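# Load six cart bottles upright into fridge, close door

## Task

Move all six bottles from the cart into the refrigerator so that each one stands upright, then close the refrigerator door completely. The task fails if a glass bottle drops any real distance, if the door is flung open or banged shut, or if the robot tips over or finishes leaning. At the end the gripper must have released everything and the robot must have backed away; bottles or a door that stay in place only because the robot holds them do not count.

## Robot and tools

ROBOT. TidyBot++: a wheeled base 0.54 m long, 0.50 m wide and 0.38 m tall on four powered casters, carrying a single seven-joint arm with a two-finger gripper. The shoulder sits 0.12 m ahead of the base centre at 0.68 m height. It begins folded, hand pointing down, reaching about 0.08 m past the base front, elbow up to 1.15 m high. Two cameras: base_camera (fixed on the base, looking forward and down) and wrist_camera (fisheye, looks along the hand).

FRAMES. Base frame: origin on the floor below the base centre, x forward, y left, z up. hand_pose is reported in it: the point between the finger pads, its z axis along the fingers, its y axis the closing direction. The odometry frame is the base frame as it was at scene start; heading is positive to the left, -3.142 to 3.142. base_tilt is in degrees, forward and right positive.

execute_actions. Argument actions: a list holding one action or none (empty returns state and pictures only). cameras: list of base_camera, wrist_camera or all; omitted or null gives all, [] gives none. An action may contain:
- base: exactly one relative move from where the base currently is. translate_m (metres, forward positive, -2 to 2), strafe_m (metres, left positive, -2 to 2) or rotate_rad (radians, counter-clockwise from above positive, -6.3 to 6.3). These are offsets, not poses.
- joints: absolute joint targets by name, each a single number. joint_1_rad (any angle; turns the whole arm about vertical, positive is clockwise from above, opposite to rotate_rad), joint_2_rad shoulder -2.249 to 2.249, joint_3_rad any angle (about 3.14 at start), joint_4_rad elbow -2.579 to 2.579, joint_5_rad any angle, joint_6_rad wrist -2.099 to 2.099, joint_7_rad any angle (hand down: positive is counter-clockwise from above; 1.57 opens fingers left/right), gripper_pos 0 (open, about 85 mm gap) to 1 (closed, squeezing roughly 96 to 120 N per finger). Continuous joints go the short way, so turn more than half a revolution in steps. Done tolerances are about 0.039 rad for joints 1 to 4, 0.056 for 5 to 7, 0.03 for the gripper.
- speeds: optional caps for this action only; translate_m and strafe_m 0.05 to 0.5 m/s, rotate_rad 0.1 to 1.57 rad/s (top is default). Base moves that would need more than 8.667 s are refused; no action runs past 15 s.
Base and joint motions in one action start together. Unknown keys or out-of-range numbers cause refusal with no motion. Omitted joints may keep pushing toward older targets.

ARM GEOMETRY. Upper arm 0.42 m, forearm 0.31 m, hand 0.31 m to the hand point. With joint_1_rad 0, joint_3_rad 3.14, joint_5_rad 0 the arm stays in the base's x-z plane; segment tilts from vertical (forward positive) are j2, j2-j4, j2-j4-j6. Forward reach from shoulder = sum of length*sin(tilt), height above shoulder = sum of length*cos(tilt). A downward-pointing hand reaches at most about 0.94 m above the floor, only near the base. Closed fingertips stick out about 20 mm beyond the hand point.

OTHER TOOLS. wait(seconds 0 to 10) commands nothing and returns state and pictures. zoom_image(camera, region [x0,y0,x1,y1] in pixels, at most 504 by 504) magnifies the latest full image. read_manual(section "licences") returns licence text only. finished_scene(scene = current scene number) ends the scene irreversibly and reports success; the goal must be met and stable first.

RESULTS. base_status and joint_status say how each motion ended: done, off_target (stopped short, may still push), contact_stop or time_out (target dropped, holds position), not_followed / "joint command not followed" with a cause line (self-collision check withheld arm targets; gripper still runs; the withheld targets may be retried later). A base "done" only means the wheels turned the full amount; a blocked base may be far short. on_its_own lists uncommanded motion. motor_effort gives percent of maximum per motor, peak in brackets, noisy. gripper "done" at 1 means empty hand; off_target at a reading means it grips something. "ARM HIT" means a hard self or base hit. MOTOR HOT warns near overheating; OVER-TEMPERATURE FAULT and limit_stop_at_motor_heat mean the arm sank and targets should be resent. A torque fault freezes arm and gripper for 10 s and skips the rest of the call. If a stop is reported, later motion calls in the same reply are skipped. Camera calibration data (K, distortion, T_world_to_cam in base frame) is given for projecting pixels.

ACCURACY. Friction and load leave joints slightly off; correct by sending last command + (desired - read). Don't command a loaded joint to its read angle (arm sinks). Held objects make the arm sag. Odometry drifts a few centimetres and degrees over many moves; trust cameras.

AVOID. Dropping glass bottles from height; swinging the door fast; driving while the arm is snagged on something high (tipping risk); pushing or pulling hard with a raised hand; driving the arm into objects (torque faults); long holds of heavy loads (heat). The robot holds its last command while the operator thinks, and loose items may get nudged occasionally. Finish with gripper open and the robot backed off.

Each tool is called after "Call:" in YAML: its name, and indented under it one key for each argument.

## Session

Call:
execute_actions:
  actions: []

Scene clock: 0.00 s.
base_odometry: x=+0.000 y=+0.000 heading=+0.000 (m, m, rad; odometry frame)
base_tilt: forward=+0.3 right=-0.4 (deg)
base_status: not commanded
joint_positions: joint_1_rad=-0.025 joint_2_rad=-0.313 joint_3_rad=+3.131 joint_4_rad=-2.509 joint_5_rad=+0.030 joint_6_rad=-0.838 joint_7_rad=+1.587 gripper_pos=+0.000
joint_status: not commanded
motor_effort: joint_1_rad=+1 joint_2_rad=-4 joint_3_rad=+1 joint_4_rad=+14 joint_5_rad=+0 joint_6_rad=+1 joint_7_rad=+1 (%)
hand_pose: x=+0.2779 y=-0.0003 z=+0.5887 quat_wxyz=(+0.013, +0.998, +0.035, +0.054) (m; base frame)
pictures: base_camera, wrist_camera
Images, in order (width x height): base_camera 644x364, wrist_camera 644x476.

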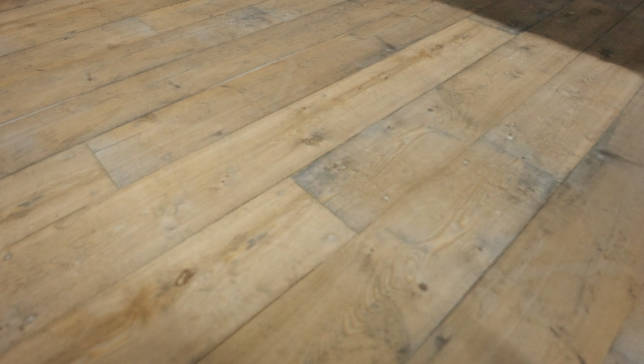

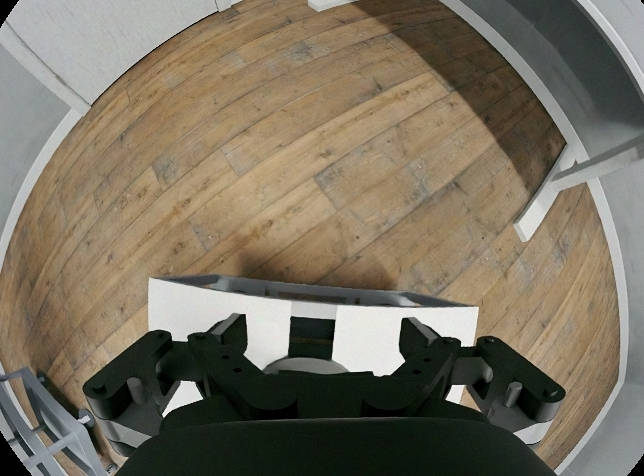

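Call:
execute_actions:
  actions:
    - {"joints":{"joint_2_rad":-0.5,"joint_4_rad":-2.2,"joint_6_rad":-0.1,"joint_7_rad":1.57}}
  cameras: ["wrist_camera"]

Call:
execute_actions:
  actions:
    - {"base":{"rotate_rad":1.8}}
  cameras: ["wrist_camera"]

Scene clock: 3.47 s.
base_odometry: x=+0.000 y=+0.000 heading=+0.000 (m, m, rad; odometry frame)
base_tilt: forward=+0.4 right=-0.4 (deg)
base_status: not commanded
joint_positions: joint_1_rad=-0.025 joint_2_rad=-0.495 joint_3_rad=+3.131 joint_4_rad=-2.202 joint_5_rad=+0.030 joint_6_rad=-0.115 joint_7_rad=+1.587 gripper_pos=+0.000
joint_status: all done
motor_effort: joint_1_rad=+0(0) joint_2_rad=-5(7) joint_3_rad=+1(1) joint_4_rad=+22(24) joint_5_rad=+0(1) joint_6_rad=+8(9) joint_7_rad=+0(0) (%)
hand_pose: x=+0.5317 y=+0.0157 z=+0.9320 quat_wxyz=(+0.007, +0.789, +0.032, +0.613) (m; base frame)
pictures: wrist_camera
camera_calibration (this result's frames):
wrist_camera: T_world_to_cam=[[0.0117871, -0.995165, 0.0975085, -0.0869198], [-0.236887, -0.0975184, -0.966631, 1.08312], [0.971466, -0.0117047, -0.236891, -0.162374], [0, 0, 0, 1]] pos_world=[0.415341, 0.0172237, 1.01698]
Images, in order (width x height): wrist_camera 644x476.

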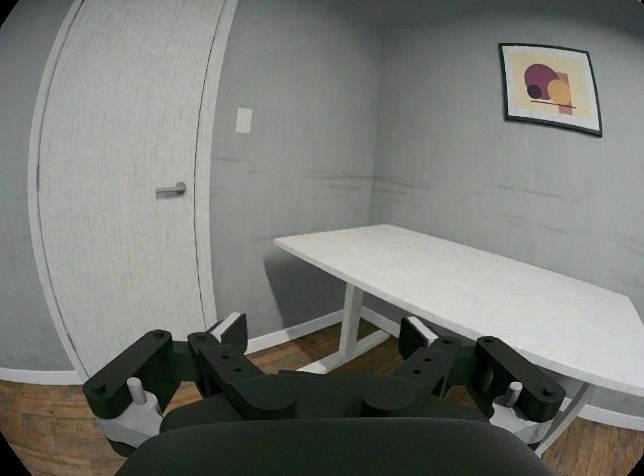

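Scene clock: 5.90 s.
base_odometry: x=+0.000 y=+0.000 heading=+1.800 (m, m, rad; odometry frame)
base_tilt: forward=+0.3 right=-0.4 (deg)
base_status: done
joint_positions: joint_1_rad=-0.025 joint_2_rad=-0.495 joint_3_rad=+3.131 joint_4_rad=-2.202 joint_5_rad=+0.030 joint_6_rad=-0.115 joint_7_rad=+1.587 gripper_pos=+0.000
joint_status: not commanded
motor_effort: joint_1_rad=+0(1) joint_2_rad=-5(6) joint_3_rad=+1(3) joint_4_rad=+22(23) joint_5_rad=-1(1) joint_6_rad=+8(8) joint_7_rad=+1(0) (%)
hand_pose: x=+0.5317 y=+0.0157 z=+0.9320 quat_wxyz=(+0.007, +0.789, +0.032, +0.613) (m; base frame)
pictures: wrist_camera
camera_calibration (this result's frames):
wrist_camera: T_world_to_cam=[[0.0117813, -0.995165, 0.0975053, -0.0869168], [-0.236888, -0.0975139, -0.966631, 1.08312], [0.971466, -0.0117097, -0.236891, -0.162373], [0, 0, 0, 1]] pos_world=[0.415341, 0.0172209, 1.01698]
Images, in order (width x height): wrist_camera 644x476.

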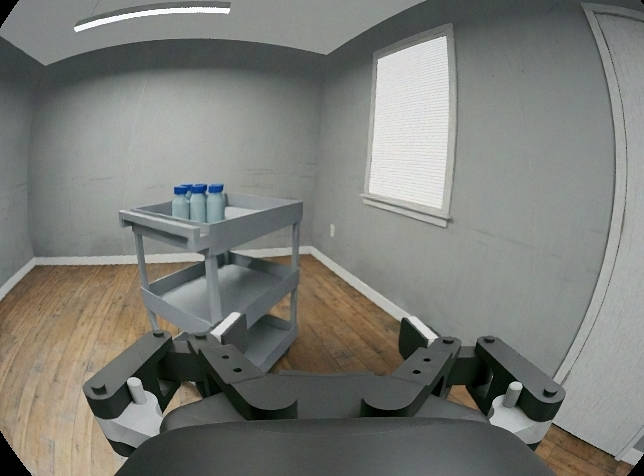

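Call:
execute_actions:
  actions:
    - {"base":{"rotate_rad":1.5}}
  cameras: ["wrist_camera"]

Scene clock: 9.33 s.
base_odometry: x=+0.000 y=+0.000 heading=-2.984 (m, m, rad; odometry frame)
base_tilt: forward=+0.4 right=-0.4 (deg)
base_status: done
joint_positions: joint_1_rad=-0.025 joint_2_rad=-0.495 joint_3_rad=+3.130 joint_4_rad=-2.202 joint_5_rad=+0.030 joint_6_rad=-0.115 joint_7_rad=+1.587 gripper_pos=+0.000
joint_status: not commanded
motor_effort: joint_1_rad=+1(0) joint_2_rad=-5(6) joint_3_rad=+2(3) joint_4_rad=+23(22) joint_5_rad=+0(0) joint_6_rad=+8(8) joint_7_rad=+0(0) (%)
hand_pose: x=+0.5317 y=+0.0161 z=+0.9320 quat_wxyz=(+0.007, +0.789, +0.032, +0.613) (m; base frame)
pictures: wrist_camera
camera_calibration (this result's frames):
wrist_camera: T_world_to_cam=[[0.0125247, -0.995117, 0.0979074, -0.0872793], [-0.236805, -0.0980816, -0.966594, 1.08307], [0.971476, -0.0110787, -0.236877, -0.162377], [0, 0, 0, 1]] pos_world=[0.415316, 0.0175777, 1.01697]
Images, in order (width x height): wrist_camera 644x476.

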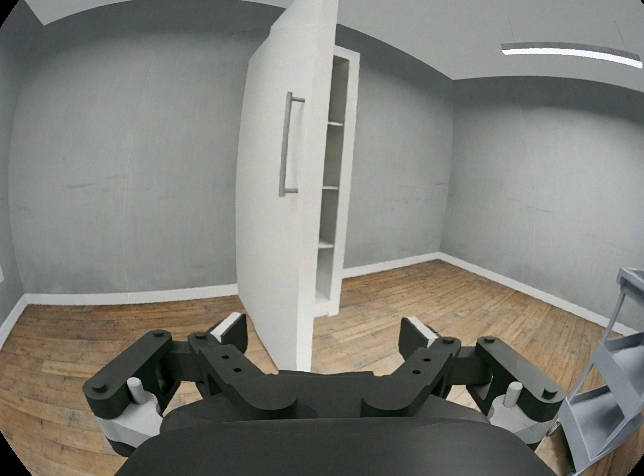

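Call:
execute_actions:
  actions:
    - {"base":{"rotate_rad":0.57},"joints":{"joint_7_rad":1.52}}
  cameras: []

Call:
execute_actions:
  actions:
    - {"base":{"translate_m":0.4},"joints":{"joint_1_rad":1.0,"joint_6_rad":-0.3}}
  cameras: ["wrist_camera"]

Scene clock: 18.37 s.
base_odometry: x=+0.000 y=+0.000 heading=-2.414 (m, m, rad; odometry frame)
base_tilt: forward=+0.3 right=-0.4 (deg)
base_status: done
joint_positions: joint_1_rad=-0.025 joint_2_rad=-0.495 joint_3_rad=+3.129 joint_4_rad=-2.202 joint_5_rad=+0.030 joint_6_rad=-0.115 joint_7_rad=+1.541 gripper_pos=+0.000
joint_status: all done
motor_effort: joint_1_rad=+0(1) joint_2_rad=-5(6) joint_3_rad=+1(3) joint_4_rad=+23(23) joint_5_rad=+0(0) joint_6_rad=+8(8) joint_7_rad=+1(1) (%)
hand_pose: x=+0.5317 y=+0.0165 z=+0.9320 quat_wxyz=(-0.007, +0.790, +0.015, +0.613) (m; base frame)
pictures: none
No camera images: the call's "cameras" was empty. Leave "cameras" out to get every camera's image.

Scene clock: 20.67 s.
base_odometry: x=-0.299 y=-0.266 heading=-2.414 (m, m, rad; odometry frame)
base_tilt: forward=+0.4 right=-0.4 (deg)
base_status: done
joint_positions: joint_1_rad=+0.983 joint_2_rad=-0.494 joint_3_rad=+3.129 joint_4_rad=-2.202 joint_5_rad=+0.030 joint_6_rad=-0.274 joint_7_rad=+1.541 gripper_pos=+0.000
joint_status: all done
motor_effort: joint_1_rad=+0(1) joint_2_rad=-5(9) joint_3_rad=+2(2) joint_4_rad=+23(23) joint_5_rad=-1(0) joint_6_rad=+8(9) joint_7_rad=+1(0) (%)
hand_pose: x=+0.3430 y=-0.3281 z=+0.8848 quat_wxyz=(+0.261, +0.739, -0.392, +0.482) (m; base frame)
pictures: wrist_camera
camera_calibration (this result's frames):
wrist_camera: T_world_to_cam=[[-0.841039, -0.537671, 0.0596984, 0.0538901], [-0.256794, 0.299665, -0.918835, 1.0541], [0.476141, -0.788106, -0.390101, 0.0565235], [0, 0, 0, 1]] pos_world=[0.289098, -0.242356, 0.987377]
Images, in order (width x height): wrist_camera 644x476.

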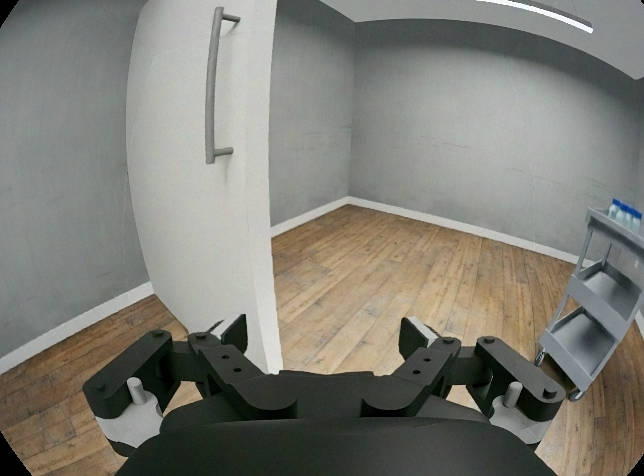

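Call:
execute_actions:
  actions:
    - {"base":{"strafe_m":-1.0}}
  cameras: []

Call:
execute_actions:
  actions:
    - {"joints":{"joint_1_rad":0.03,"joint_6_rad":-0.1}}

Scene clock: 26.43 s.
base_odometry: x=-0.964 y=+0.480 heading=-2.413 (m, m, rad; odometry frame)
base_tilt: forward=+0.3 right=-0.4 (deg)
base_status: done
joint_positions: joint_1_rad=+0.983 joint_2_rad=-0.495 joint_3_rad=+3.129 joint_4_rad=-2.202 joint_5_rad=+0.030 joint_6_rad=-0.276 joint_7_rad=+1.541 gripper_pos=+0.000
joint_status: not commanded
motor_effort: joint_1_rad=+0(0) joint_2_rad=-5(7) joint_3_rad=+1(3) joint_4_rad=+22(23) joint_5_rad=+0(0) joint_6_rad=+8(8) joint_7_rad=+0(0) (%)
hand_pose: x=+0.3426 y=-0.3276 z=+0.8847 quat_wxyz=(+0.261, +0.739, -0.392, +0.482) (m; base frame)
pictures: none
No camera images: the call's "cameras" was empty. Leave "cameras" out to get every camera's image.

Scene clock: 28.70 s.
base_odometry: x=-0.964 y=+0.480 heading=-2.413 (m, m, rad; odometry frame)
base_tilt: forward=+0.4 right=-0.4 (deg)
base_status: not commanded
joint_positions: joint_1_rad=+0.047 joint_2_rad=-0.495 joint_3_rad=+3.129 joint_4_rad=-2.202 joint_5_rad=+0.030 joint_6_rad=-0.126 joint_7_rad=+1.541 gripper_pos=+0.000
joint_status: all done
motor_effort: joint_1_rad=+0(1) joint_2_rad=-5(5) joint_3_rad=+1(2) joint_4_rad=+22(23) joint_5_rad=-1(0) joint_6_rad=+8(8) joint_7_rad=+0(0) (%)
hand_pose: x=+0.5308 y=-0.0134 z=+0.9286 quat_wxyz=(+0.015, +0.793, -0.014, +0.608) (m; base frame)
pictures: base_camera, wrist_camera
camera_calibration (this result's frames):
wrist_camera: T_world_to_cam=[[-0.0696393, -0.996088, 0.0543979, -0.0322065], [-0.253054, -0.0351075, -0.966815, 1.08638], [0.964943, -0.0810939, -0.249619, -0.148292], [0, 0, 0, 1]] pos_world=[0.415762, -0.00596608, 1.01506]
Images, in order (width x height): base_camera 644x364, wrist_camera 644x476.

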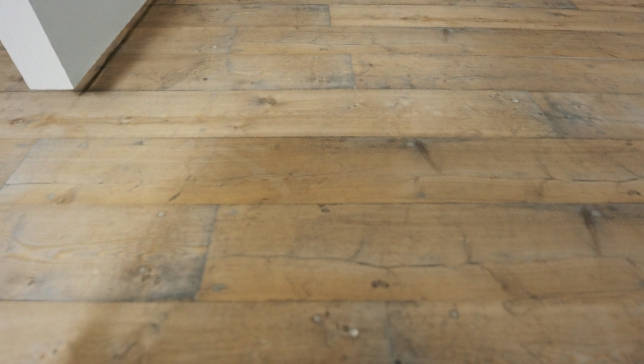

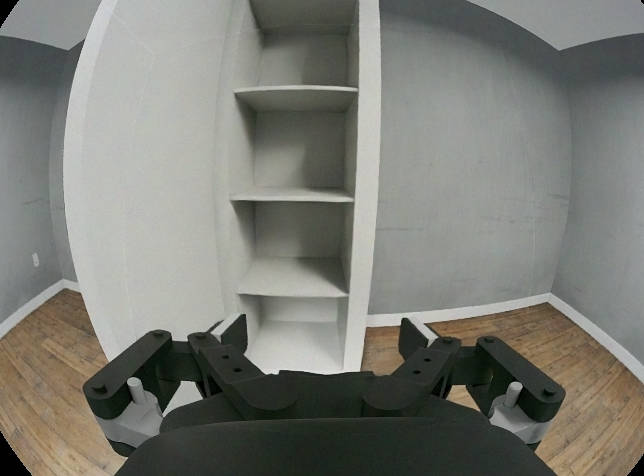

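Call:
execute_actions:
  actions:
    - {"joints":{"joint_1_rad":2.3,"joint_6_rad":-0.4,"joint_4_rad":-2.0}}
  cameras: ["wrist_camera"]

Scene clock: 37.23 s.
base_odometry: x=-0.964 y=+0.480 heading=-2.413 (m, m, rad; odometry frame)
base_tilt: forward=+0.3 right=-0.4 (deg)
base_status: not commanded
joint_positions: joint_1_rad=+2.283 joint_2_rad=-0.495 joint_3_rad=+3.129 joint_4_rad=-2.016 joint_5_rad=+0.030 joint_6_rad=-0.373 joint_7_rad=+1.541 gripper_pos=+0.000
joint_status: all done
motor_effort: joint_1_rad=+0(0) joint_2_rad=-5(6) joint_3_rad=+2(2) joint_4_rad=+22(22) joint_5_rad=-1(0) joint_6_rad=+8(9) joint_7_rad=+0(0) (%)
hand_pose: x=-0.1451 y=-0.3124 z=+0.9686 quat_wxyz=(+0.532, +0.340, -0.737, +0.241) (m; base frame)
pictures: wrist_camera
camera_calibration (this result's frames):
wrist_camera: T_world_to_cam=[[-0.738255, 0.672119, 0.0568749, 0.0424557], [0.167709, 0.264573, -0.949671, 1.08165], [-0.65334, -0.691561, -0.308043, 0.120776], [0, 0, 0, 1]] pos_world=[-0.0711516, -0.231186, 1.062]
Images, in order (width x height): wrist_camera 644x476.

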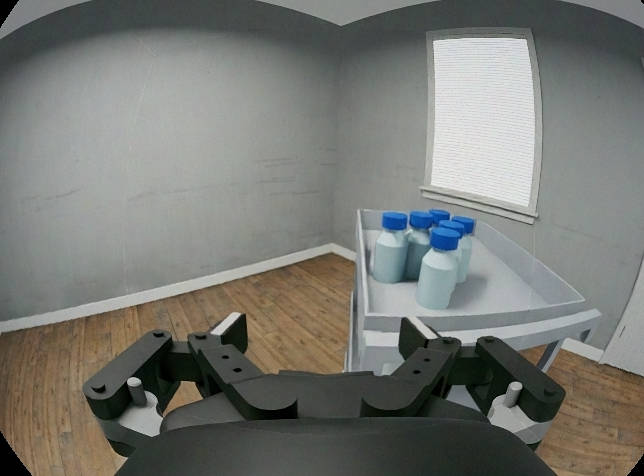

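Call:
execute_actions:
  actions:
    - {"base":{"rotate_rad":-2.53},"joints":{"joint_1_rad":-0.015,"joint_2_rad":-0.6,"joint_4_rad":-2.1},"speeds":{"rotate_rad":1.3}}

Scene clock: 46.20 s.
base_odometry: x=-0.964 y=+0.480 heading=+1.340 (m, m, rad; odometry frame)
base_tilt: forward=+0.4 right=-0.4 (deg)
base_status: done
joint_positions: joint_1_rad=+0.002 joint_2_rad=-0.584 joint_3_rad=+3.129 joint_4_rad=-2.083 joint_5_rad=+0.030 joint_6_rad=-0.374 joint_7_rad=+1.541 gripper_pos=+0.000
joint_status: all done
motor_effort: joint_1_rad=+0(0) joint_2_rad=-2(5) joint_3_rad=+1(3) joint_4_rad=+22(22) joint_5_rad=+0(0) joint_6_rad=+8(8) joint_7_rad=+0(0) (%)
hand_pose: x=+0.4977 y=+0.0032 z=+0.9623 quat_wxyz=(+0.004, +0.806, +0.001, +0.592) (m; base frame)
pictures: base_camera, wrist_camera
camera_calibration (this result's frames):
wrist_camera: T_world_to_cam=[[-0.0299363, -0.997924, 0.057024, -0.0421358], [-0.290259, -0.0459123, -0.955846, 1.11921], [0.95648, -0.0451662, -0.288282, -0.0652283], [0, 0, 0, 1]] pos_world=[0.385989, 0.00639102, 1.05339]
Images, in order (width x height): base_camera 644x364, wrist_camera 644x476.

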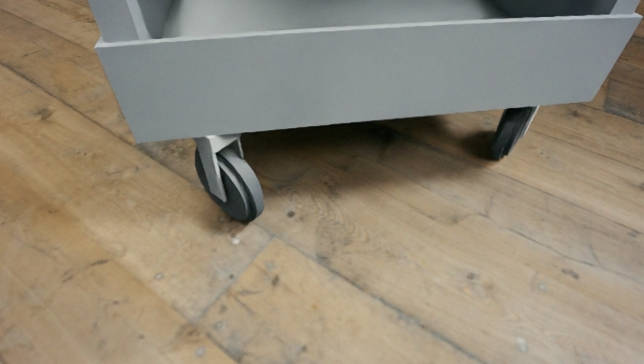

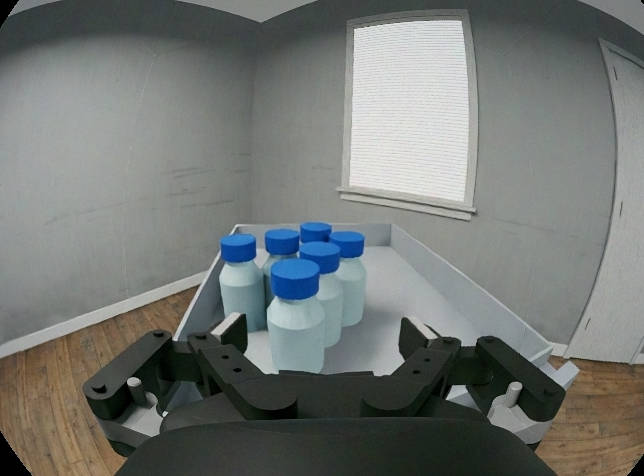

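Call:
execute_actions:
  actions:
    - {"base":{"translate_m":-0.27}}
  cameras: []

Call:
execute_actions:
  actions:
    - {"base":{"strafe_m":0.03},"joints":{"joint_2_rad":0.165,"joint_4_rad":-1.714,"joint_6_rad":0.0,"gripper_pos":0.1}}
  cameras: ["wrist_camera"]

Scene clock: 52.67 s.
base_odometry: x=-1.026 y=+0.217 heading=+1.340 (m, m, rad; odometry frame)
base_tilt: forward=+0.4 right=-0.3 (deg)
base_status: done
joint_positions: joint_1_rad=+0.002 joint_2_rad=-0.600 joint_3_rad=+3.129 joint_4_rad=-2.086 joint_5_rad=+0.030 joint_6_rad=-0.376 joint_7_rad=+1.541 gripper_pos=+0.000
joint_status: not commanded
motor_effort: joint_1_rad=+1(0) joint_2_rad=-2(7) joint_3_rad=+2(2) joint_4_rad=+22(23) joint_5_rad=-1(0) joint_6_rad=+8(8) joint_7_rad=+0(0) (%)
hand_pose: x=+0.4927 y=+0.0032 z=+0.9659 quat_wxyz=(+0.004, +0.802, +0.001, +0.597) (m; base frame)
pictures: none
No camera images: the call's "cameras" was empty. Leave "cameras" out to get every camera's image.

Scene clock: 54.70 s.
base_odometry: x=-1.056 y=+0.224 heading=+1.340 (m, m, rad; odometry frame)
base_tilt: forward=+0.4 right=-0.4 (deg)
base_status: done
joint_positions: joint_1_rad=+0.001 joint_2_rad=+0.163 joint_3_rad=+3.129 joint_4_rad=-1.730 joint_5_rad=+0.030 joint_6_rad=-0.026 joint_7_rad=+1.541 gripper_pos=+0.100
joint_status: all done
motor_effort: joint_1_rad=+0(1) joint_2_rad=-29(31) joint_3_rad=+1(1) joint_4_rad=+21(22) joint_5_rad=+0(1) joint_6_rad=+8(7) joint_7_rad=+0(1) (%)
hand_pose: x=+0.7779 y=+0.0081 z=+0.8907 quat_wxyz=(-0.004, +0.819, +0.004, +0.574) (m; base frame)
pictures: wrist_camera
camera_calibration (this result's frames):
wrist_camera: T_world_to_cam=[[-0.014881, -0.998721, 0.0483238, -0.0287265], [-0.333922, -0.0405906, -0.941726, 1.15364], [0.942483, -0.0301502, -0.332891, -0.303156], [0, 0, 0, 1]] pos_world=[0.670517, 0.00899696, 0.986882]
Images, in order (width x height): wrist_camera 644x476.

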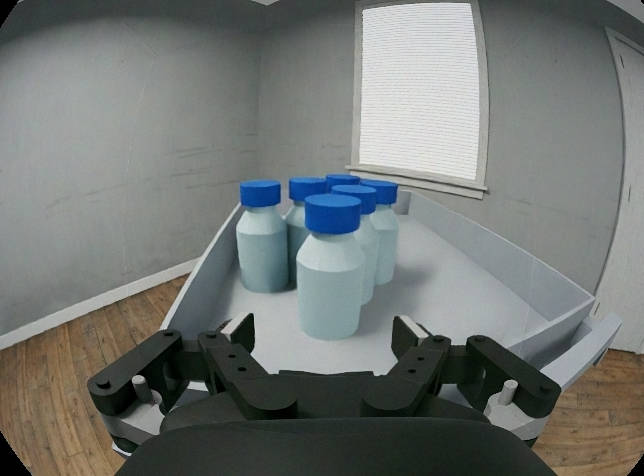

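Call:
execute_actions:
  actions:
    - {"base":{"translate_m":0.12},"joints":{"joint_6_rad":0.04,"joint_1_rad":0.025},"speeds":{"translate_m":0.15}}
  cameras: ["wrist_camera"]

Scene clock: 60.40 s.
base_odometry: x=-1.028 y=+0.341 heading=+1.340 (m, m, rad; odometry frame)
base_tilt: forward=+0.4 right=-0.4 (deg)
base_status: done
joint_positions: joint_1_rad=+0.017 joint_2_rad=+0.165 joint_3_rad=+3.129 joint_4_rad=-1.726 joint_5_rad=+0.030 joint_6_rad=+0.016 joint_7_rad=+1.541 gripper_pos=+0.100
joint_status: all done
motor_effort: joint_1_rad=+0(1) joint_2_rad=-29(33) joint_3_rad=+1(2) joint_4_rad=+22(22) joint_5_rad=-1(1) joint_6_rad=+8(10) joint_7_rad=+0(0) (%)
hand_pose: x=+0.7833 y=-0.0016 z=+0.9043 quat_wxyz=(+0.000, +0.806, -0.002, +0.592) (m; base frame)
pictures: wrist_camera
camera_calibration (this result's frames):
wrist_camera: T_world_to_cam=[[-0.0311116, -0.998422, 0.0467538, -0.0248518], [-0.292304, -0.035643, -0.955661, 1.14787], [0.955819, -0.0433985, -0.290733, -0.352646], [0, 0, 0, 1]] pos_world=[0.671818, 0.000796473, 0.995606]
Images, in order (width x height): wrist_camera 644x476.

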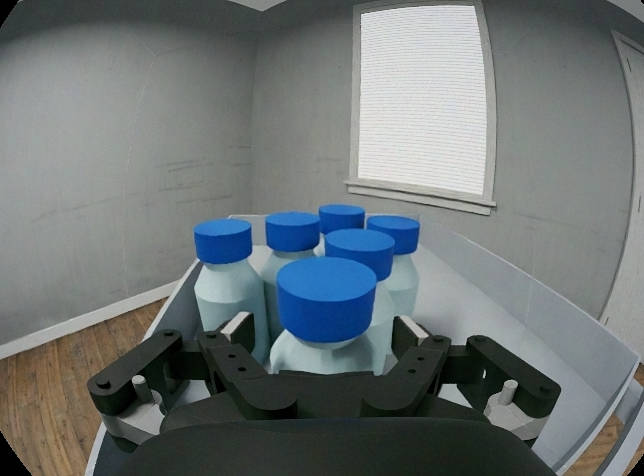

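Call:
execute_actions:
  actions:
    - {"base":{"translate_m":0.012}}
  cameras: []

Call:
execute_actions:
  actions:
    - {"joints":{"gripper_pos":1}}
  cameras: ["wrist_camera"]

Scene clock: 65.50 s.
base_odometry: x=-1.026 y=+0.352 heading=+1.340 (m, m, rad; odometry frame)
base_tilt: forward=+0.4 right=-0.4 (deg)
base_status: done
joint_positions: joint_1_rad=+0.017 joint_2_rad=+0.168 joint_3_rad=+3.129 joint_4_rad=-1.725 joint_5_rad=+0.030 joint_6_rad=+0.016 joint_7_rad=+1.541 gripper_pos=+0.100
joint_status: not commanded
motor_effort: joint_1_rad=+0(2) joint_2_rad=-29(33) joint_3_rad=+1(2) joint_4_rad=+21(23) joint_5_rad=-1(1) joint_6_rad=+8(8) joint_7_rad=+0(0) (%)
hand_pose: x=+0.7844 y=-0.0016 z=+0.9034 quat_wxyz=(+0.000, +0.807, -0.002, +0.591) (m; base frame)
pictures: none
No camera images: the call's "cameras" was empty. Leave "cameras" out to get every camera's image.

Scene clock: 66.53 s.
base_odometry: x=-1.026 y=+0.352 heading=+1.340 (m, m, rad; odometry frame)
base_tilt: forward=+0.3 right=-0.4 (deg)
base_status: not commanded
joint_positions: joint_1_rad=+0.017 joint_2_rad=+0.168 joint_3_rad=+3.129 joint_4_rad=-1.724 joint_5_rad=+0.030 joint_6_rad=+0.017 joint_7_rad=+1.541 gripper_pos=+0.450
joint_status: gripper_pos off_target (ended at +0.450, target +1.000)
motor_effort: joint_1_rad=+0(1) joint_2_rad=-29(30) joint_3_rad=+1(1) joint_4_rad=+22(23) joint_5_rad=+0(0) joint_6_rad=+9(8) joint_7_rad=+1(1) (%)
hand_pose: x=+0.7844 y=-0.0016 z=+0.9038 quat_wxyz=(+0.000, +0.806, -0.002, +0.592) (m; base frame)
pictures: wrist_camera
camera_calibration (this result's frames):
wrist_camera: T_world_to_cam=[[-0.031137, -0.998423, 0.0467179, -0.0247814], [-0.292461, -0.0355941, -0.955615, 1.14778], [0.95577, -0.0434182, -0.290892, -0.353654], [0, 0, 0, 1]] pos_world=[0.672921, 0.000756817, 0.995118]
Images, in order (width x height): wrist_camera 644x476.

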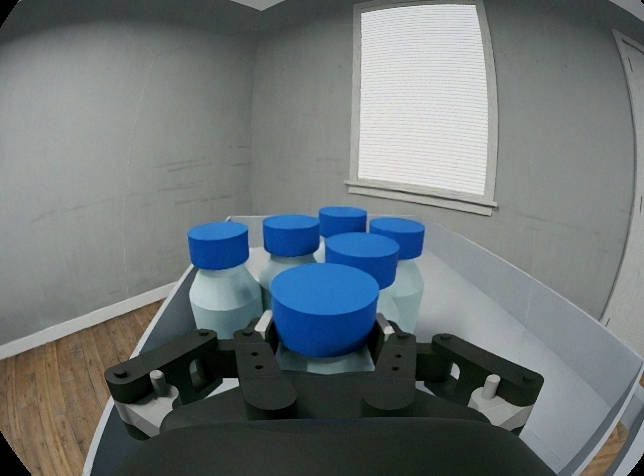

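Call:
execute_actions:
  actions:
    - {"joints":{"joint_2_rad":0.11,"joint_4_rad":-1.38,"joint_6_rad":-0.385}}
  cameras: []

Call:
execute_actions:
  actions:
    - {"base":{"translate_m":-0.08}}
  cameras: []

Call:
execute_actions:
  actions:
    - {"base":{"rotate_rad":2.53},"speeds":{"rotate_rad":1.0}}

Scene clock: 72.27 s.
base_odometry: x=-1.026 y=+0.352 heading=+1.340 (m, m, rad; odometry frame)
base_tilt: forward=+0.4 right=-0.4 (deg)
base_status: not commanded
joint_positions: joint_1_rad=+0.017 joint_2_rad=+0.148 joint_3_rad=+3.129 joint_4_rad=-1.417 joint_5_rad=+0.030 joint_6_rad=-0.385 joint_7_rad=+1.541 gripper_pos=+0.450
joint_status: all done
motor_effort: joint_1_rad=+1(1) joint_2_rad=-36(38) joint_3_rad=+1(2) joint_4_rad=+28(29) joint_5_rad=-1(1) joint_6_rad=+11(13) joint_7_rad=+0(0) (%)
hand_pose: x=+0.7844 y=-0.0053 z=+0.9849 quat_wxyz=(+0.004, +0.828, -0.006, +0.561) (m; base frame)
pictures: none
No camera images: the call's "cameras" was empty. Leave "cameras" out to get every camera's image.

Scene clock: 73.40 s.
base_odometry: x=-1.044 y=+0.274 heading=+1.340 (m, m, rad; odometry frame)
base_tilt: forward=+0.4 right=-0.4 (deg)
base_status: done
joint_positions: joint_1_rad=+0.017 joint_2_rad=+0.140 joint_3_rad=+3.129 joint_4_rad=-1.416 joint_5_rad=+0.030 joint_6_rad=-0.390 joint_7_rad=+1.541 gripper_pos=+0.450
joint_status: not commanded
motor_effort: joint_1_rad=+1(2) joint_2_rad=-35(40) joint_3_rad=+1(0) joint_4_rad=+27(30) joint_5_rad=+0(0) joint_6_rad=+12(13) joint_7_rad=+0(0) (%)
hand_pose: x=+0.7816 y=-0.0053 z=+0.9889 quat_wxyz=(+0.004, +0.827, -0.006, +0.563) (m; base frame)
pictures: none
No camera images: the call's "cameras" was empty. Leave "cameras" out to get every camera's image.

Scene clock: 77.07 s.
base_odometry: x=-1.044 y=+0.275 heading=-2.413 (m, m, rad; odometry frame)
base_tilt: forward=+0.4 right=-0.5 (deg)
base_status: done
joint_positions: joint_1_rad=+0.020 joint_2_rad=+0.141 joint_3_rad=+3.127 joint_4_rad=-1.416 joint_5_rad=+0.030 joint_6_rad=-0.390 joint_7_rad=+1.541 gripper_pos=+0.450
joint_status: not commanded
motor_effort: joint_1_rad=+0(5) joint_2_rad=-36(38) joint_3_rad=+0(3) joint_4_rad=+29(29) joint_5_rad=+0(0) joint_6_rad=+12(13) joint_7_rad=+0(0) (%)
hand_pose: x=+0.7816 y=-0.0066 z=+0.9887 quat_wxyz=(+0.005, +0.827, -0.007, +0.563) (m; base frame)
pictures: base_camera, wrist_camera
camera_calibration (this result's frames):
wrist_camera: T_world_to_cam=[[-0.0411431, -0.99786, 0.0508126, -0.0300492], [-0.359703, -0.0326531, -0.932495, 1.25761], [0.932159, -0.0566432, -0.35759, -0.242219], [0, 0, 0, 1]] pos_world=[0.676918, -0.00264001, 1.08763]
Images, in order (width x height): base_camera 644x364, wrist_camera 644x476.

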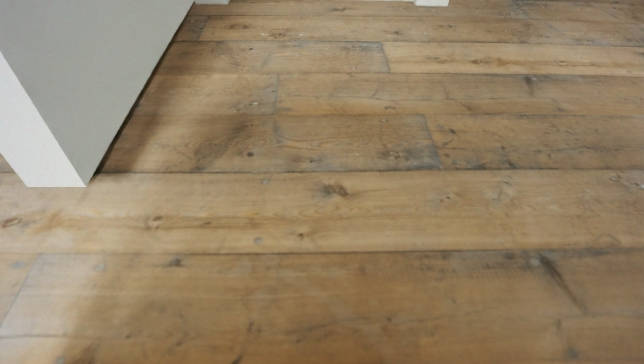

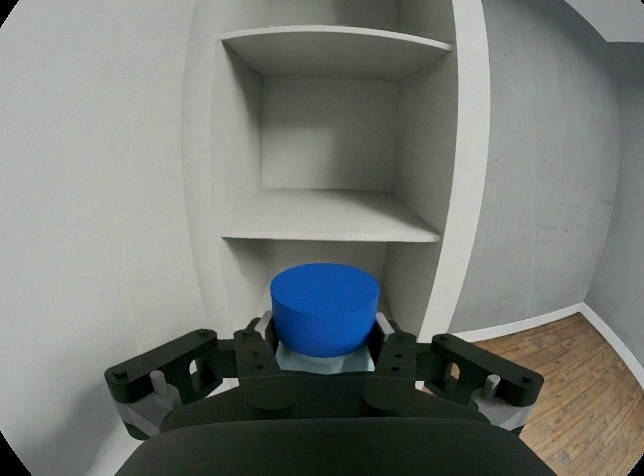

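Call:
execute_actions:
  actions:
    - {"base":{"strafe_m":-0.13},"joints":{"joint_2_rad":0.07,"joint_4_rad":-1.35,"joint_6_rad":-0.37}}
  cameras: []

Call:
execute_actions:
  actions:
    - {"base":{"translate_m":0.4},"speeds":{"translate_m":0.3}}

Scene clock: 83.03 s.
base_odometry: x=-1.131 y=+0.372 heading=-2.412 (m, m, rad; odometry frame)
base_tilt: forward=+0.4 right=-0.4 (deg)
base_status: done
joint_positions: joint_1_rad=+0.027 joint_2_rad=+0.109 joint_3_rad=+3.134 joint_4_rad=-1.391 joint_5_rad=+0.030 joint_6_rad=-0.390 joint_7_rad=+1.541 gripper_pos=+0.450
joint_status: joint_4_rad off_target (ended at -1.391, target -1.350); the others done
motor_effort: joint_1_rad=-1(3) joint_2_rad=-34(39) joint_3_rad=+1(4) joint_4_rad=+27(30) joint_5_rad=-1(0) joint_6_rad=+12(12) joint_7_rad=+0(0) (%)
hand_pose: x=+0.7737 y=-0.0153 z=+1.0248 quat_wxyz=(+0.009, +0.810, -0.012, +0.586) (m; base frame)
pictures: none
No camera images: the call's "cameras" was empty. Leave "cameras" out to get every camera's image.

Scene clock: 85.33 s.
base_odometry: x=-1.429 y=+0.105 heading=-2.413 (m, m, rad; odometry frame)
base_tilt: forward=+0.4 right=-0.4 (deg)
base_status: done
joint_positions: joint_1_rad=+0.027 joint_2_rad=+0.107 joint_3_rad=+3.134 joint_4_rad=-1.391 joint_5_rad=+0.030 joint_6_rad=-0.390 joint_7_rad=+1.541 gripper_pos=+0.450
joint_status: not commanded
motor_effort: joint_1_rad=+0(1) joint_2_rad=-34(38) joint_3_rad=+1(2) joint_4_rad=+28(30) joint_5_rad=+0(0) joint_6_rad=+12(13) joint_7_rad=+0(0) (%)
hand_pose: x=+0.7729 y=-0.0152 z=+1.0265 quat_wxyz=(+0.009, +0.809, -0.012, +0.587) (m; base frame)
pictures: base_camera, wrist_camera
camera_calibration (this result's frames):
wrist_camera: T_world_to_cam=[[-0.0579946, -0.997068, 0.0499137, -0.026963], [-0.304036, -0.0299827, -0.952189, 1.26674], [0.950894, -0.0703973, -0.301406, -0.293395], [0, 0, 0, 1]] pos_world=[0.66256, -0.00955783, 1.11909]
Images, in order (width x height): base_camera 644x364, wrist_camera 644x476.

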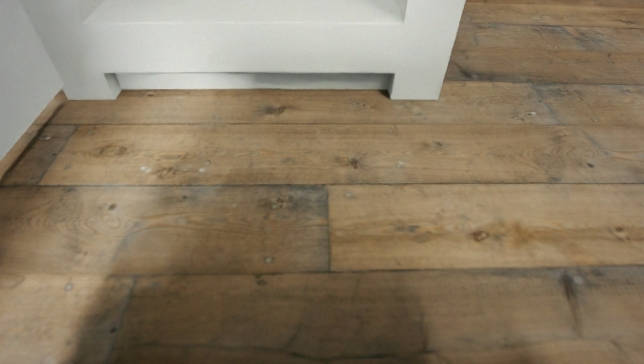

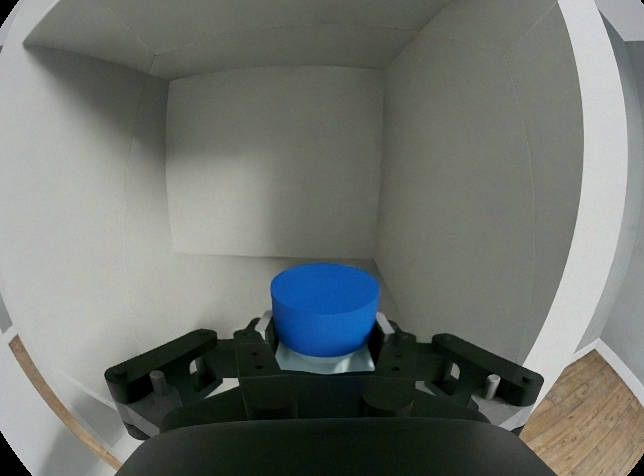

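Call:
execute_actions:
  actions:
    - {"base":{"translate_m":0.29},"speeds":{"translate_m":0.2}}
  cameras: []

Call:
execute_actions:
  actions:
    - {"joints":{"joint_2_rad":0.13}}
  cameras: ["wrist_camera"]

Scene clock: 89.80 s.
base_odometry: x=-1.646 y=-0.088 heading=-2.413 (m, m, rad; odometry frame)
base_tilt: forward=+0.4 right=-0.4 (deg)
base_status: done
joint_positions: joint_1_rad=+0.027 joint_2_rad=+0.106 joint_3_rad=+3.134 joint_4_rad=-1.390 joint_5_rad=+0.030 joint_6_rad=-0.390 joint_7_rad=+1.541 gripper_pos=+0.450
joint_status: not commanded
motor_effort: joint_1_rad=+0(1) joint_2_rad=-34(38) joint_3_rad=+1(0) joint_4_rad=+28(28) joint_5_rad=-1(0) joint_6_rad=+12(13) joint_7_rad=+0(0) (%)
hand_pose: x=+0.7727 y=-0.0152 z=+1.0272 quat_wxyz=(+0.009, +0.809, -0.012, +0.587) (m; base frame)
pictures: none
No camera images: the call's "cameras" was empty. Leave "cameras" out to get every camera's image.

Scene clock: 90.60 s.
base_odometry: x=-1.646 y=-0.088 heading=-2.413 (m, m, rad; odometry frame)
base_tilt: forward=+0.3 right=-0.4 (deg)
base_status: not commanded
joint_positions: joint_1_rad=+0.027 joint_2_rad=+0.134 joint_3_rad=+3.134 joint_4_rad=-1.377 joint_5_rad=+0.030 joint_6_rad=-0.388 joint_7_rad=+1.541 gripper_pos=+0.450
joint_status: all done
motor_effort: joint_1_rad=+0(1) joint_2_rad=-32(34) joint_3_rad=+1(1) joint_4_rad=+25(28) joint_5_rad=-1(0) joint_6_rad=+10(12) joint_7_rad=+1(0) (%)
hand_pose: x=+0.7835 y=-0.0155 z=+1.0171 quat_wxyz=(+0.009, +0.813, -0.012, +0.582) (m; base frame)
pictures: wrist_camera
camera_calibration (this result's frames):
wrist_camera: T_world_to_cam=[[-0.0573413, -0.997092, 0.050194, -0.0269467], [-0.315924, -0.0295707, -0.948324, 1.26635], [0.94705, -0.0702356, -0.313309, -0.291189], [0, 0, 0, 1]] pos_world=[0.674295, -0.00987328, 1.11103]
Images, in order (width x height): wrist_camera 644x476.

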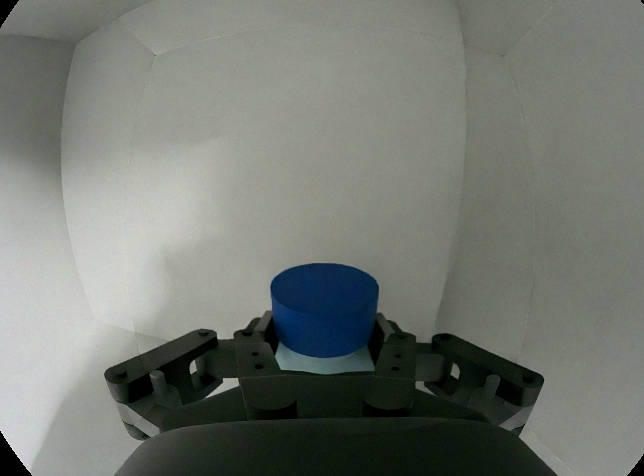

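Call:
execute_actions:
  actions:
    - {"joints":{"gripper_pos":0.15}}
  cameras: []

Call:
execute_actions:
  actions:
    - {"base":{"translate_m":-0.66}}
  cameras: ["wrist_camera"]

Call:
execute_actions:
  actions:
    - {"base":{"rotate_rad":-2.53}}
  cameras: []

Call:
execute_actions:
  actions:
    - {"joints":{"joint_1_rad":0.04,"joint_2_rad":0.165,"joint_4_rad":-1.74,"joint_6_rad":0.04}}
  cameras: ["wrist_camera"]

Scene clock: 95.50 s.
base_odometry: x=-1.646 y=-0.088 heading=-2.413 (m, m, rad; odometry frame)
base_tilt: forward=+0.4 right=-0.4 (deg)
base_status: not commanded
joint_positions: joint_1_rad=+0.027 joint_2_rad=+0.134 joint_3_rad=+3.134 joint_4_rad=-1.361 joint_5_rad=+0.030 joint_6_rad=-0.388 joint_7_rad=+1.541 gripper_pos=+0.150
joint_status: all done
motor_effort: joint_1_rad=+0(0) joint_2_rad=-29(34) joint_3_rad=+1(0) joint_4_rad=+23(27) joint_5_rad=+0(1) joint_6_rad=+8(11) joint_7_rad=+0(1) (%)
hand_pose: x=+0.7845 y=-0.0155 z=+1.0275 quat_wxyz=(+0.009, +0.808, -0.012, +0.589) (m; base frame)
pictures: none
No camera images: the call's "cameras" was empty. Leave "cameras" out to get every camera's image.

Scene clock: 98.30 s.
base_odometry: x=-1.153 y=+0.352 heading=-2.413 (m, m, rad; odometry frame)
base_tilt: forward=+0.4 right=-0.4 (deg)
base_status: done
joint_positions: joint_1_rad=+0.027 joint_2_rad=+0.131 joint_3_rad=+3.134 joint_4_rad=-1.360 joint_5_rad=+0.030 joint_6_rad=-0.388 joint_7_rad=+1.541 gripper_pos=+0.150
joint_status: not commanded
motor_effort: joint_1_rad=+0(2) joint_2_rad=-29(33) joint_3_rad=+1(3) joint_4_rad=+22(24) joint_5_rad=-1(0) joint_6_rad=+8(9) joint_7_rad=+1(1) (%)
hand_pose: x=+0.7836 y=-0.0152 z=+1.0299 quat_wxyz=(+0.009, +0.807, -0.012, +0.590) (m; base frame)
pictures: wrist_camera
camera_calibration (this result's frames):
wrist_camera: T_world_to_cam=[[-0.0579429, -0.997098, 0.0493689, -0.0259875], [-0.296262, -0.0300501, -0.954634, 1.2696], [0.953347, -0.0699403, -0.293661, -0.312486], [0, 0, 0, 1]] pos_world=[0.672537, -0.00961583, 1.12152]
Images, in order (width x height): wrist_camera 644x476.

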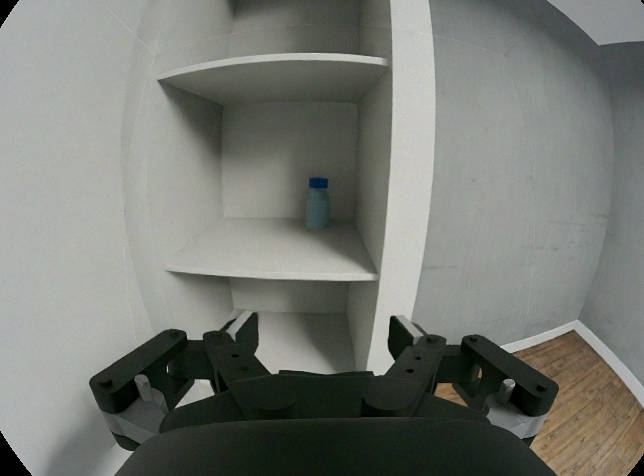

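Scene clock: 101.23 s.
base_odometry: x=-1.153 y=+0.352 heading=+1.341 (m, m, rad; odometry frame)
base_tilt: forward=+0.4 right=-0.3 (deg)
base_status: done
joint_positions: joint_1_rad=+0.027 joint_2_rad=+0.138 joint_3_rad=+3.134 joint_4_rad=-1.360 joint_5_rad=+0.030 joint_6_rad=-0.388 joint_7_rad=+1.541 gripper_pos=+0.150
joint_status: not commanded
motor_effort: joint_1_rad=+0(4) joint_2_rad=-29(34) joint_3_rad=+1(2) joint_4_rad=+23(23) joint_5_rad=+0(0) joint_6_rad=+8(8) joint_7_rad=+0(0) (%)
hand_pose: x=+0.7861 y=-0.0156 z=+1.0251 quat_wxyz=(+0.009, +0.809, -0.012, +0.587) (m; base frame)
pictures: none
No camera images: the call's "cameras" was empty. Leave "cameras" out to get every camera's image.

Scene clock: 102.80 s.
base_odometry: x=-1.153 y=+0.352 heading=+1.341 (m, m, rad; odometry frame)
base_tilt: forward=+0.3 right=-0.4 (deg)
base_status: not commanded
joint_positions: joint_1_rad=+0.027 joint_2_rad=+0.157 joint_3_rad=+3.134 joint_4_rad=-1.731 joint_5_rad=+0.030 joint_6_rad=+0.014 joint_7_rad=+1.541 gripper_pos=+0.150
joint_status: all done
motor_effort: joint_1_rad=+0(1) joint_2_rad=-29(31) joint_3_rad=+1(1) joint_4_rad=+22(22) joint_5_rad=+0(0) joint_6_rad=+8(9) joint_7_rad=+0(0) (%)
hand_pose: x=+0.7803 y=-0.0118 z=+0.9061 quat_wxyz=(+0.005, +0.806, -0.008, +0.592) (m; base frame)
pictures: wrist_camera
camera_calibration (this result's frames):
wrist_camera: T_world_to_cam=[[-0.0469408, -0.997761, 0.0476471, -0.0236899], [-0.291879, -0.0319174, -0.955923, 1.14834], [0.955303, -0.058779, -0.289727, -0.350395], [0, 0, 0, 1]] pos_world=[0.668798, -0.00758068, 0.997334]
Images, in order (width x height): wrist_camera 644x476.

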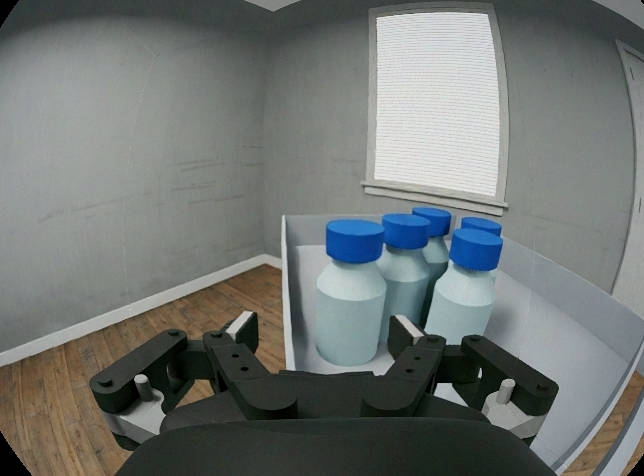

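Call:
execute_actions:
  actions:
    - {"base":{"strafe_m":-0.03}}
  cameras: []

Call:
execute_actions:
  actions:
    - {"base":{"translate_m":0.105},"speeds":{"translate_m":0.15}}
  cameras: ["wrist_camera"]

Scene clock: 106.23 s.
base_odometry: x=-1.124 y=+0.345 heading=+1.340 (m, m, rad; odometry frame)
base_tilt: forward=+0.4 right=-0.4 (deg)
base_status: done
joint_positions: joint_1_rad=+0.037 joint_2_rad=+0.157 joint_3_rad=+3.135 joint_4_rad=-1.731 joint_5_rad=+0.030 joint_6_rad=+0.014 joint_7_rad=+1.541 gripper_pos=+0.150
joint_status: not commanded
motor_effort: joint_1_rad=+0(3) joint_2_rad=-29(30) joint_3_rad=+1(3) joint_4_rad=+22(22) joint_5_rad=-1(1) joint_6_rad=+8(8) joint_7_rad=+0(0) (%)
hand_pose: x=+0.7802 y=-0.0189 z=+0.9061 quat_wxyz=(+0.008, +0.806, -0.012, +0.592) (m; base frame)
pictures: none
No camera images: the call's "cameras" was empty. Leave "cameras" out to get every camera's image.

Scene clock: 107.60 s.
base_odometry: x=-1.100 y=+0.447 heading=+1.340 (m, m, rad; odometry frame)
base_tilt: forward=+0.4 right=-0.4 (deg)
base_status: done
joint_positions: joint_1_rad=+0.037 joint_2_rad=+0.163 joint_3_rad=+3.135 joint_4_rad=-1.732 joint_5_rad=+0.030 joint_6_rad=+0.016 joint_7_rad=+1.541 gripper_pos=+0.150
joint_status: not commanded
motor_effort: joint_1_rad=+1(1) joint_2_rad=-29(32) joint_3_rad=+1(0) joint_4_rad=+22(23) joint_5_rad=+0(0) joint_6_rad=+8(8) joint_7_rad=+0(0) (%)
hand_pose: x=+0.7815 y=-0.0189 z=+0.9027 quat_wxyz=(+0.008, +0.807, -0.012, +0.590) (m; base frame)
pictures: wrist_camera
camera_calibration (this result's frames):
wrist_camera: T_world_to_cam=[[-0.0573801, -0.997206, 0.0478344, -0.0225494], [-0.296264, -0.0287469, -0.954673, 1.14756], [0.953381, -0.0689509, -0.293787, -0.347914], [0, 0, 0, 1]] pos_world=[0.670383, -0.0134865, 0.994415]
Images, in order (width x height): wrist_camera 644x476.

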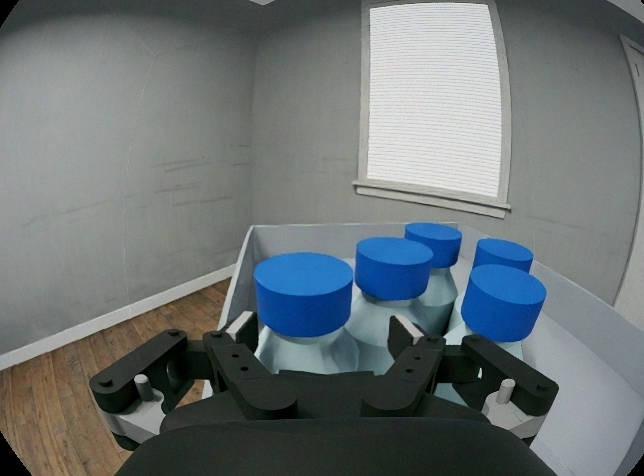

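Call:
execute_actions:
  actions:
    - {"base":{"strafe_m":0.011},"joints":{"joint_1_rad":0.035}}
  cameras: []

Call:
execute_actions:
  actions:
    - {"base":{"translate_m":0.014}}
  cameras: ["wrist_camera"]

Call:
execute_actions:
  actions:
    - {"joints":{"gripper_pos":1}}
  cameras: ["wrist_camera"]

Scene clock: 115.90 s.
base_odometry: x=-1.111 y=+0.450 heading=+1.340 (m, m, rad; odometry frame)
base_tilt: forward=+0.4 right=-0.4 (deg)
base_status: done
joint_positions: joint_1_rad=+0.037 joint_2_rad=+0.163 joint_3_rad=+3.133 joint_4_rad=-1.732 joint_5_rad=+0.030 joint_6_rad=+0.016 joint_7_rad=+1.541 gripper_pos=+0.150
joint_status: all done
motor_effort: joint_1_rad=+1(2) joint_2_rad=-29(31) joint_3_rad=+1(2) joint_4_rad=+22(22) joint_5_rad=-1(1) joint_6_rad=+8(8) joint_7_rad=+0(0) (%)
hand_pose: x=+0.7815 y=-0.0173 z=+0.9028 quat_wxyz=(+0.007, +0.807, -0.012, +0.590) (m; base frame)
pictures: none
No camera images: the call's "cameras" was empty. Leave "cameras" out to get every camera's image.

Scene clock: 116.60 s.
base_odometry: x=-1.107 y=+0.464 heading=+1.340 (m, m, rad; odometry frame)
base_tilt: forward=+0.4 right=-0.4 (deg)
base_status: done
joint_positions: joint_1_rad=+0.037 joint_2_rad=+0.167 joint_3_rad=+3.133 joint_4_rad=-1.732 joint_5_rad=+0.030 joint_6_rad=+0.016 joint_7_rad=+1.541 gripper_pos=+0.150
joint_status: not commanded
motor_effort: joint_1_rad=+0(1) joint_2_rad=-29(33) joint_3_rad=+1(0) joint_4_rad=+22(22) joint_5_rad=+0(1) joint_6_rad=+8(9) joint_7_rad=+0(0) (%)
hand_pose: x=+0.7825 y=-0.0174 z=+0.9000 quat_wxyz=(+0.007, +0.808, -0.012, +0.589) (m; base frame)
pictures: wrist_camera
camera_calibration (this result's frames):
wrist_camera: T_world_to_cam=[[-0.0547028, -0.99737, 0.0475435, -0.0226581], [-0.299782, -0.0290133, -0.953567, 1.14702], [0.952438, -0.0664154, -0.297406, -0.345551], [0, 0, 0, 1]] pos_world=[0.671731, -0.0122697, 0.992065]
Images, in order (width x height): wrist_camera 644x476.

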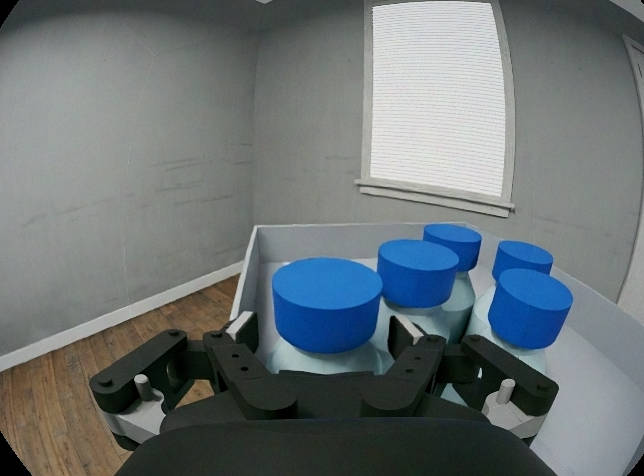

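Scene clock: 117.63 s.
base_odometry: x=-1.107 y=+0.464 heading=+1.340 (m, m, rad; odometry frame)
base_tilt: forward=+0.4 right=-0.4 (deg)
base_status: not commanded
joint_positions: joint_1_rad=+0.037 joint_2_rad=+0.166 joint_3_rad=+3.133 joint_4_rad=-1.732 joint_5_rad=+0.030 joint_6_rad=+0.020 joint_7_rad=+1.541 gripper_pos=+0.457
joint_status: gripper_pos off_target (ended at +0.457, target +1.000)
motor_effort: joint_1_rad=+0(1) joint_2_rad=-29(31) joint_3_rad=+0(0) joint_4_rad=+21(23) joint_5_rad=-1(1) joint_6_rad=+8(9) joint_7_rad=+0(0) (%)
hand_pose: x=+0.7826 y=-0.0173 z=+0.9014 quat_wxyz=(+0.007, +0.807, -0.012, +0.590) (m; base frame)
pictures: wrist_camera
camera_calibration (this result's frames):
wrist_camera: T_world_to_cam=[[-0.0548033, -0.997371, 0.0474055, -0.0224881], [-0.295843, -0.0291259, -0.954793, 1.14637], [0.953663, -0.0663503, -0.293469, -0.349687], [0, 0, 0, 1]] pos_world=[0.671396, -0.0122418, 0.992988]
Images, in order (width x height): wrist_camera 644x476.

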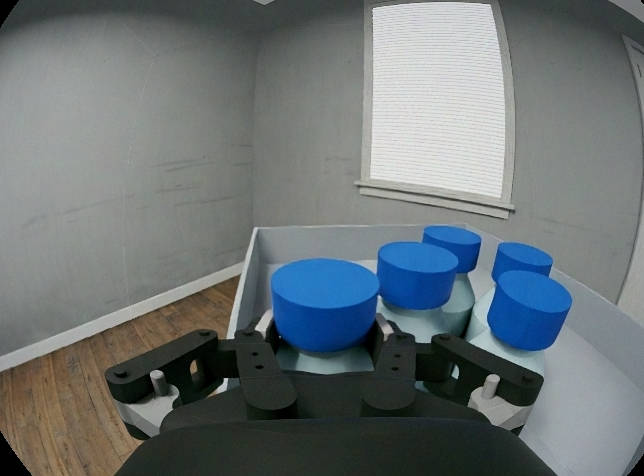

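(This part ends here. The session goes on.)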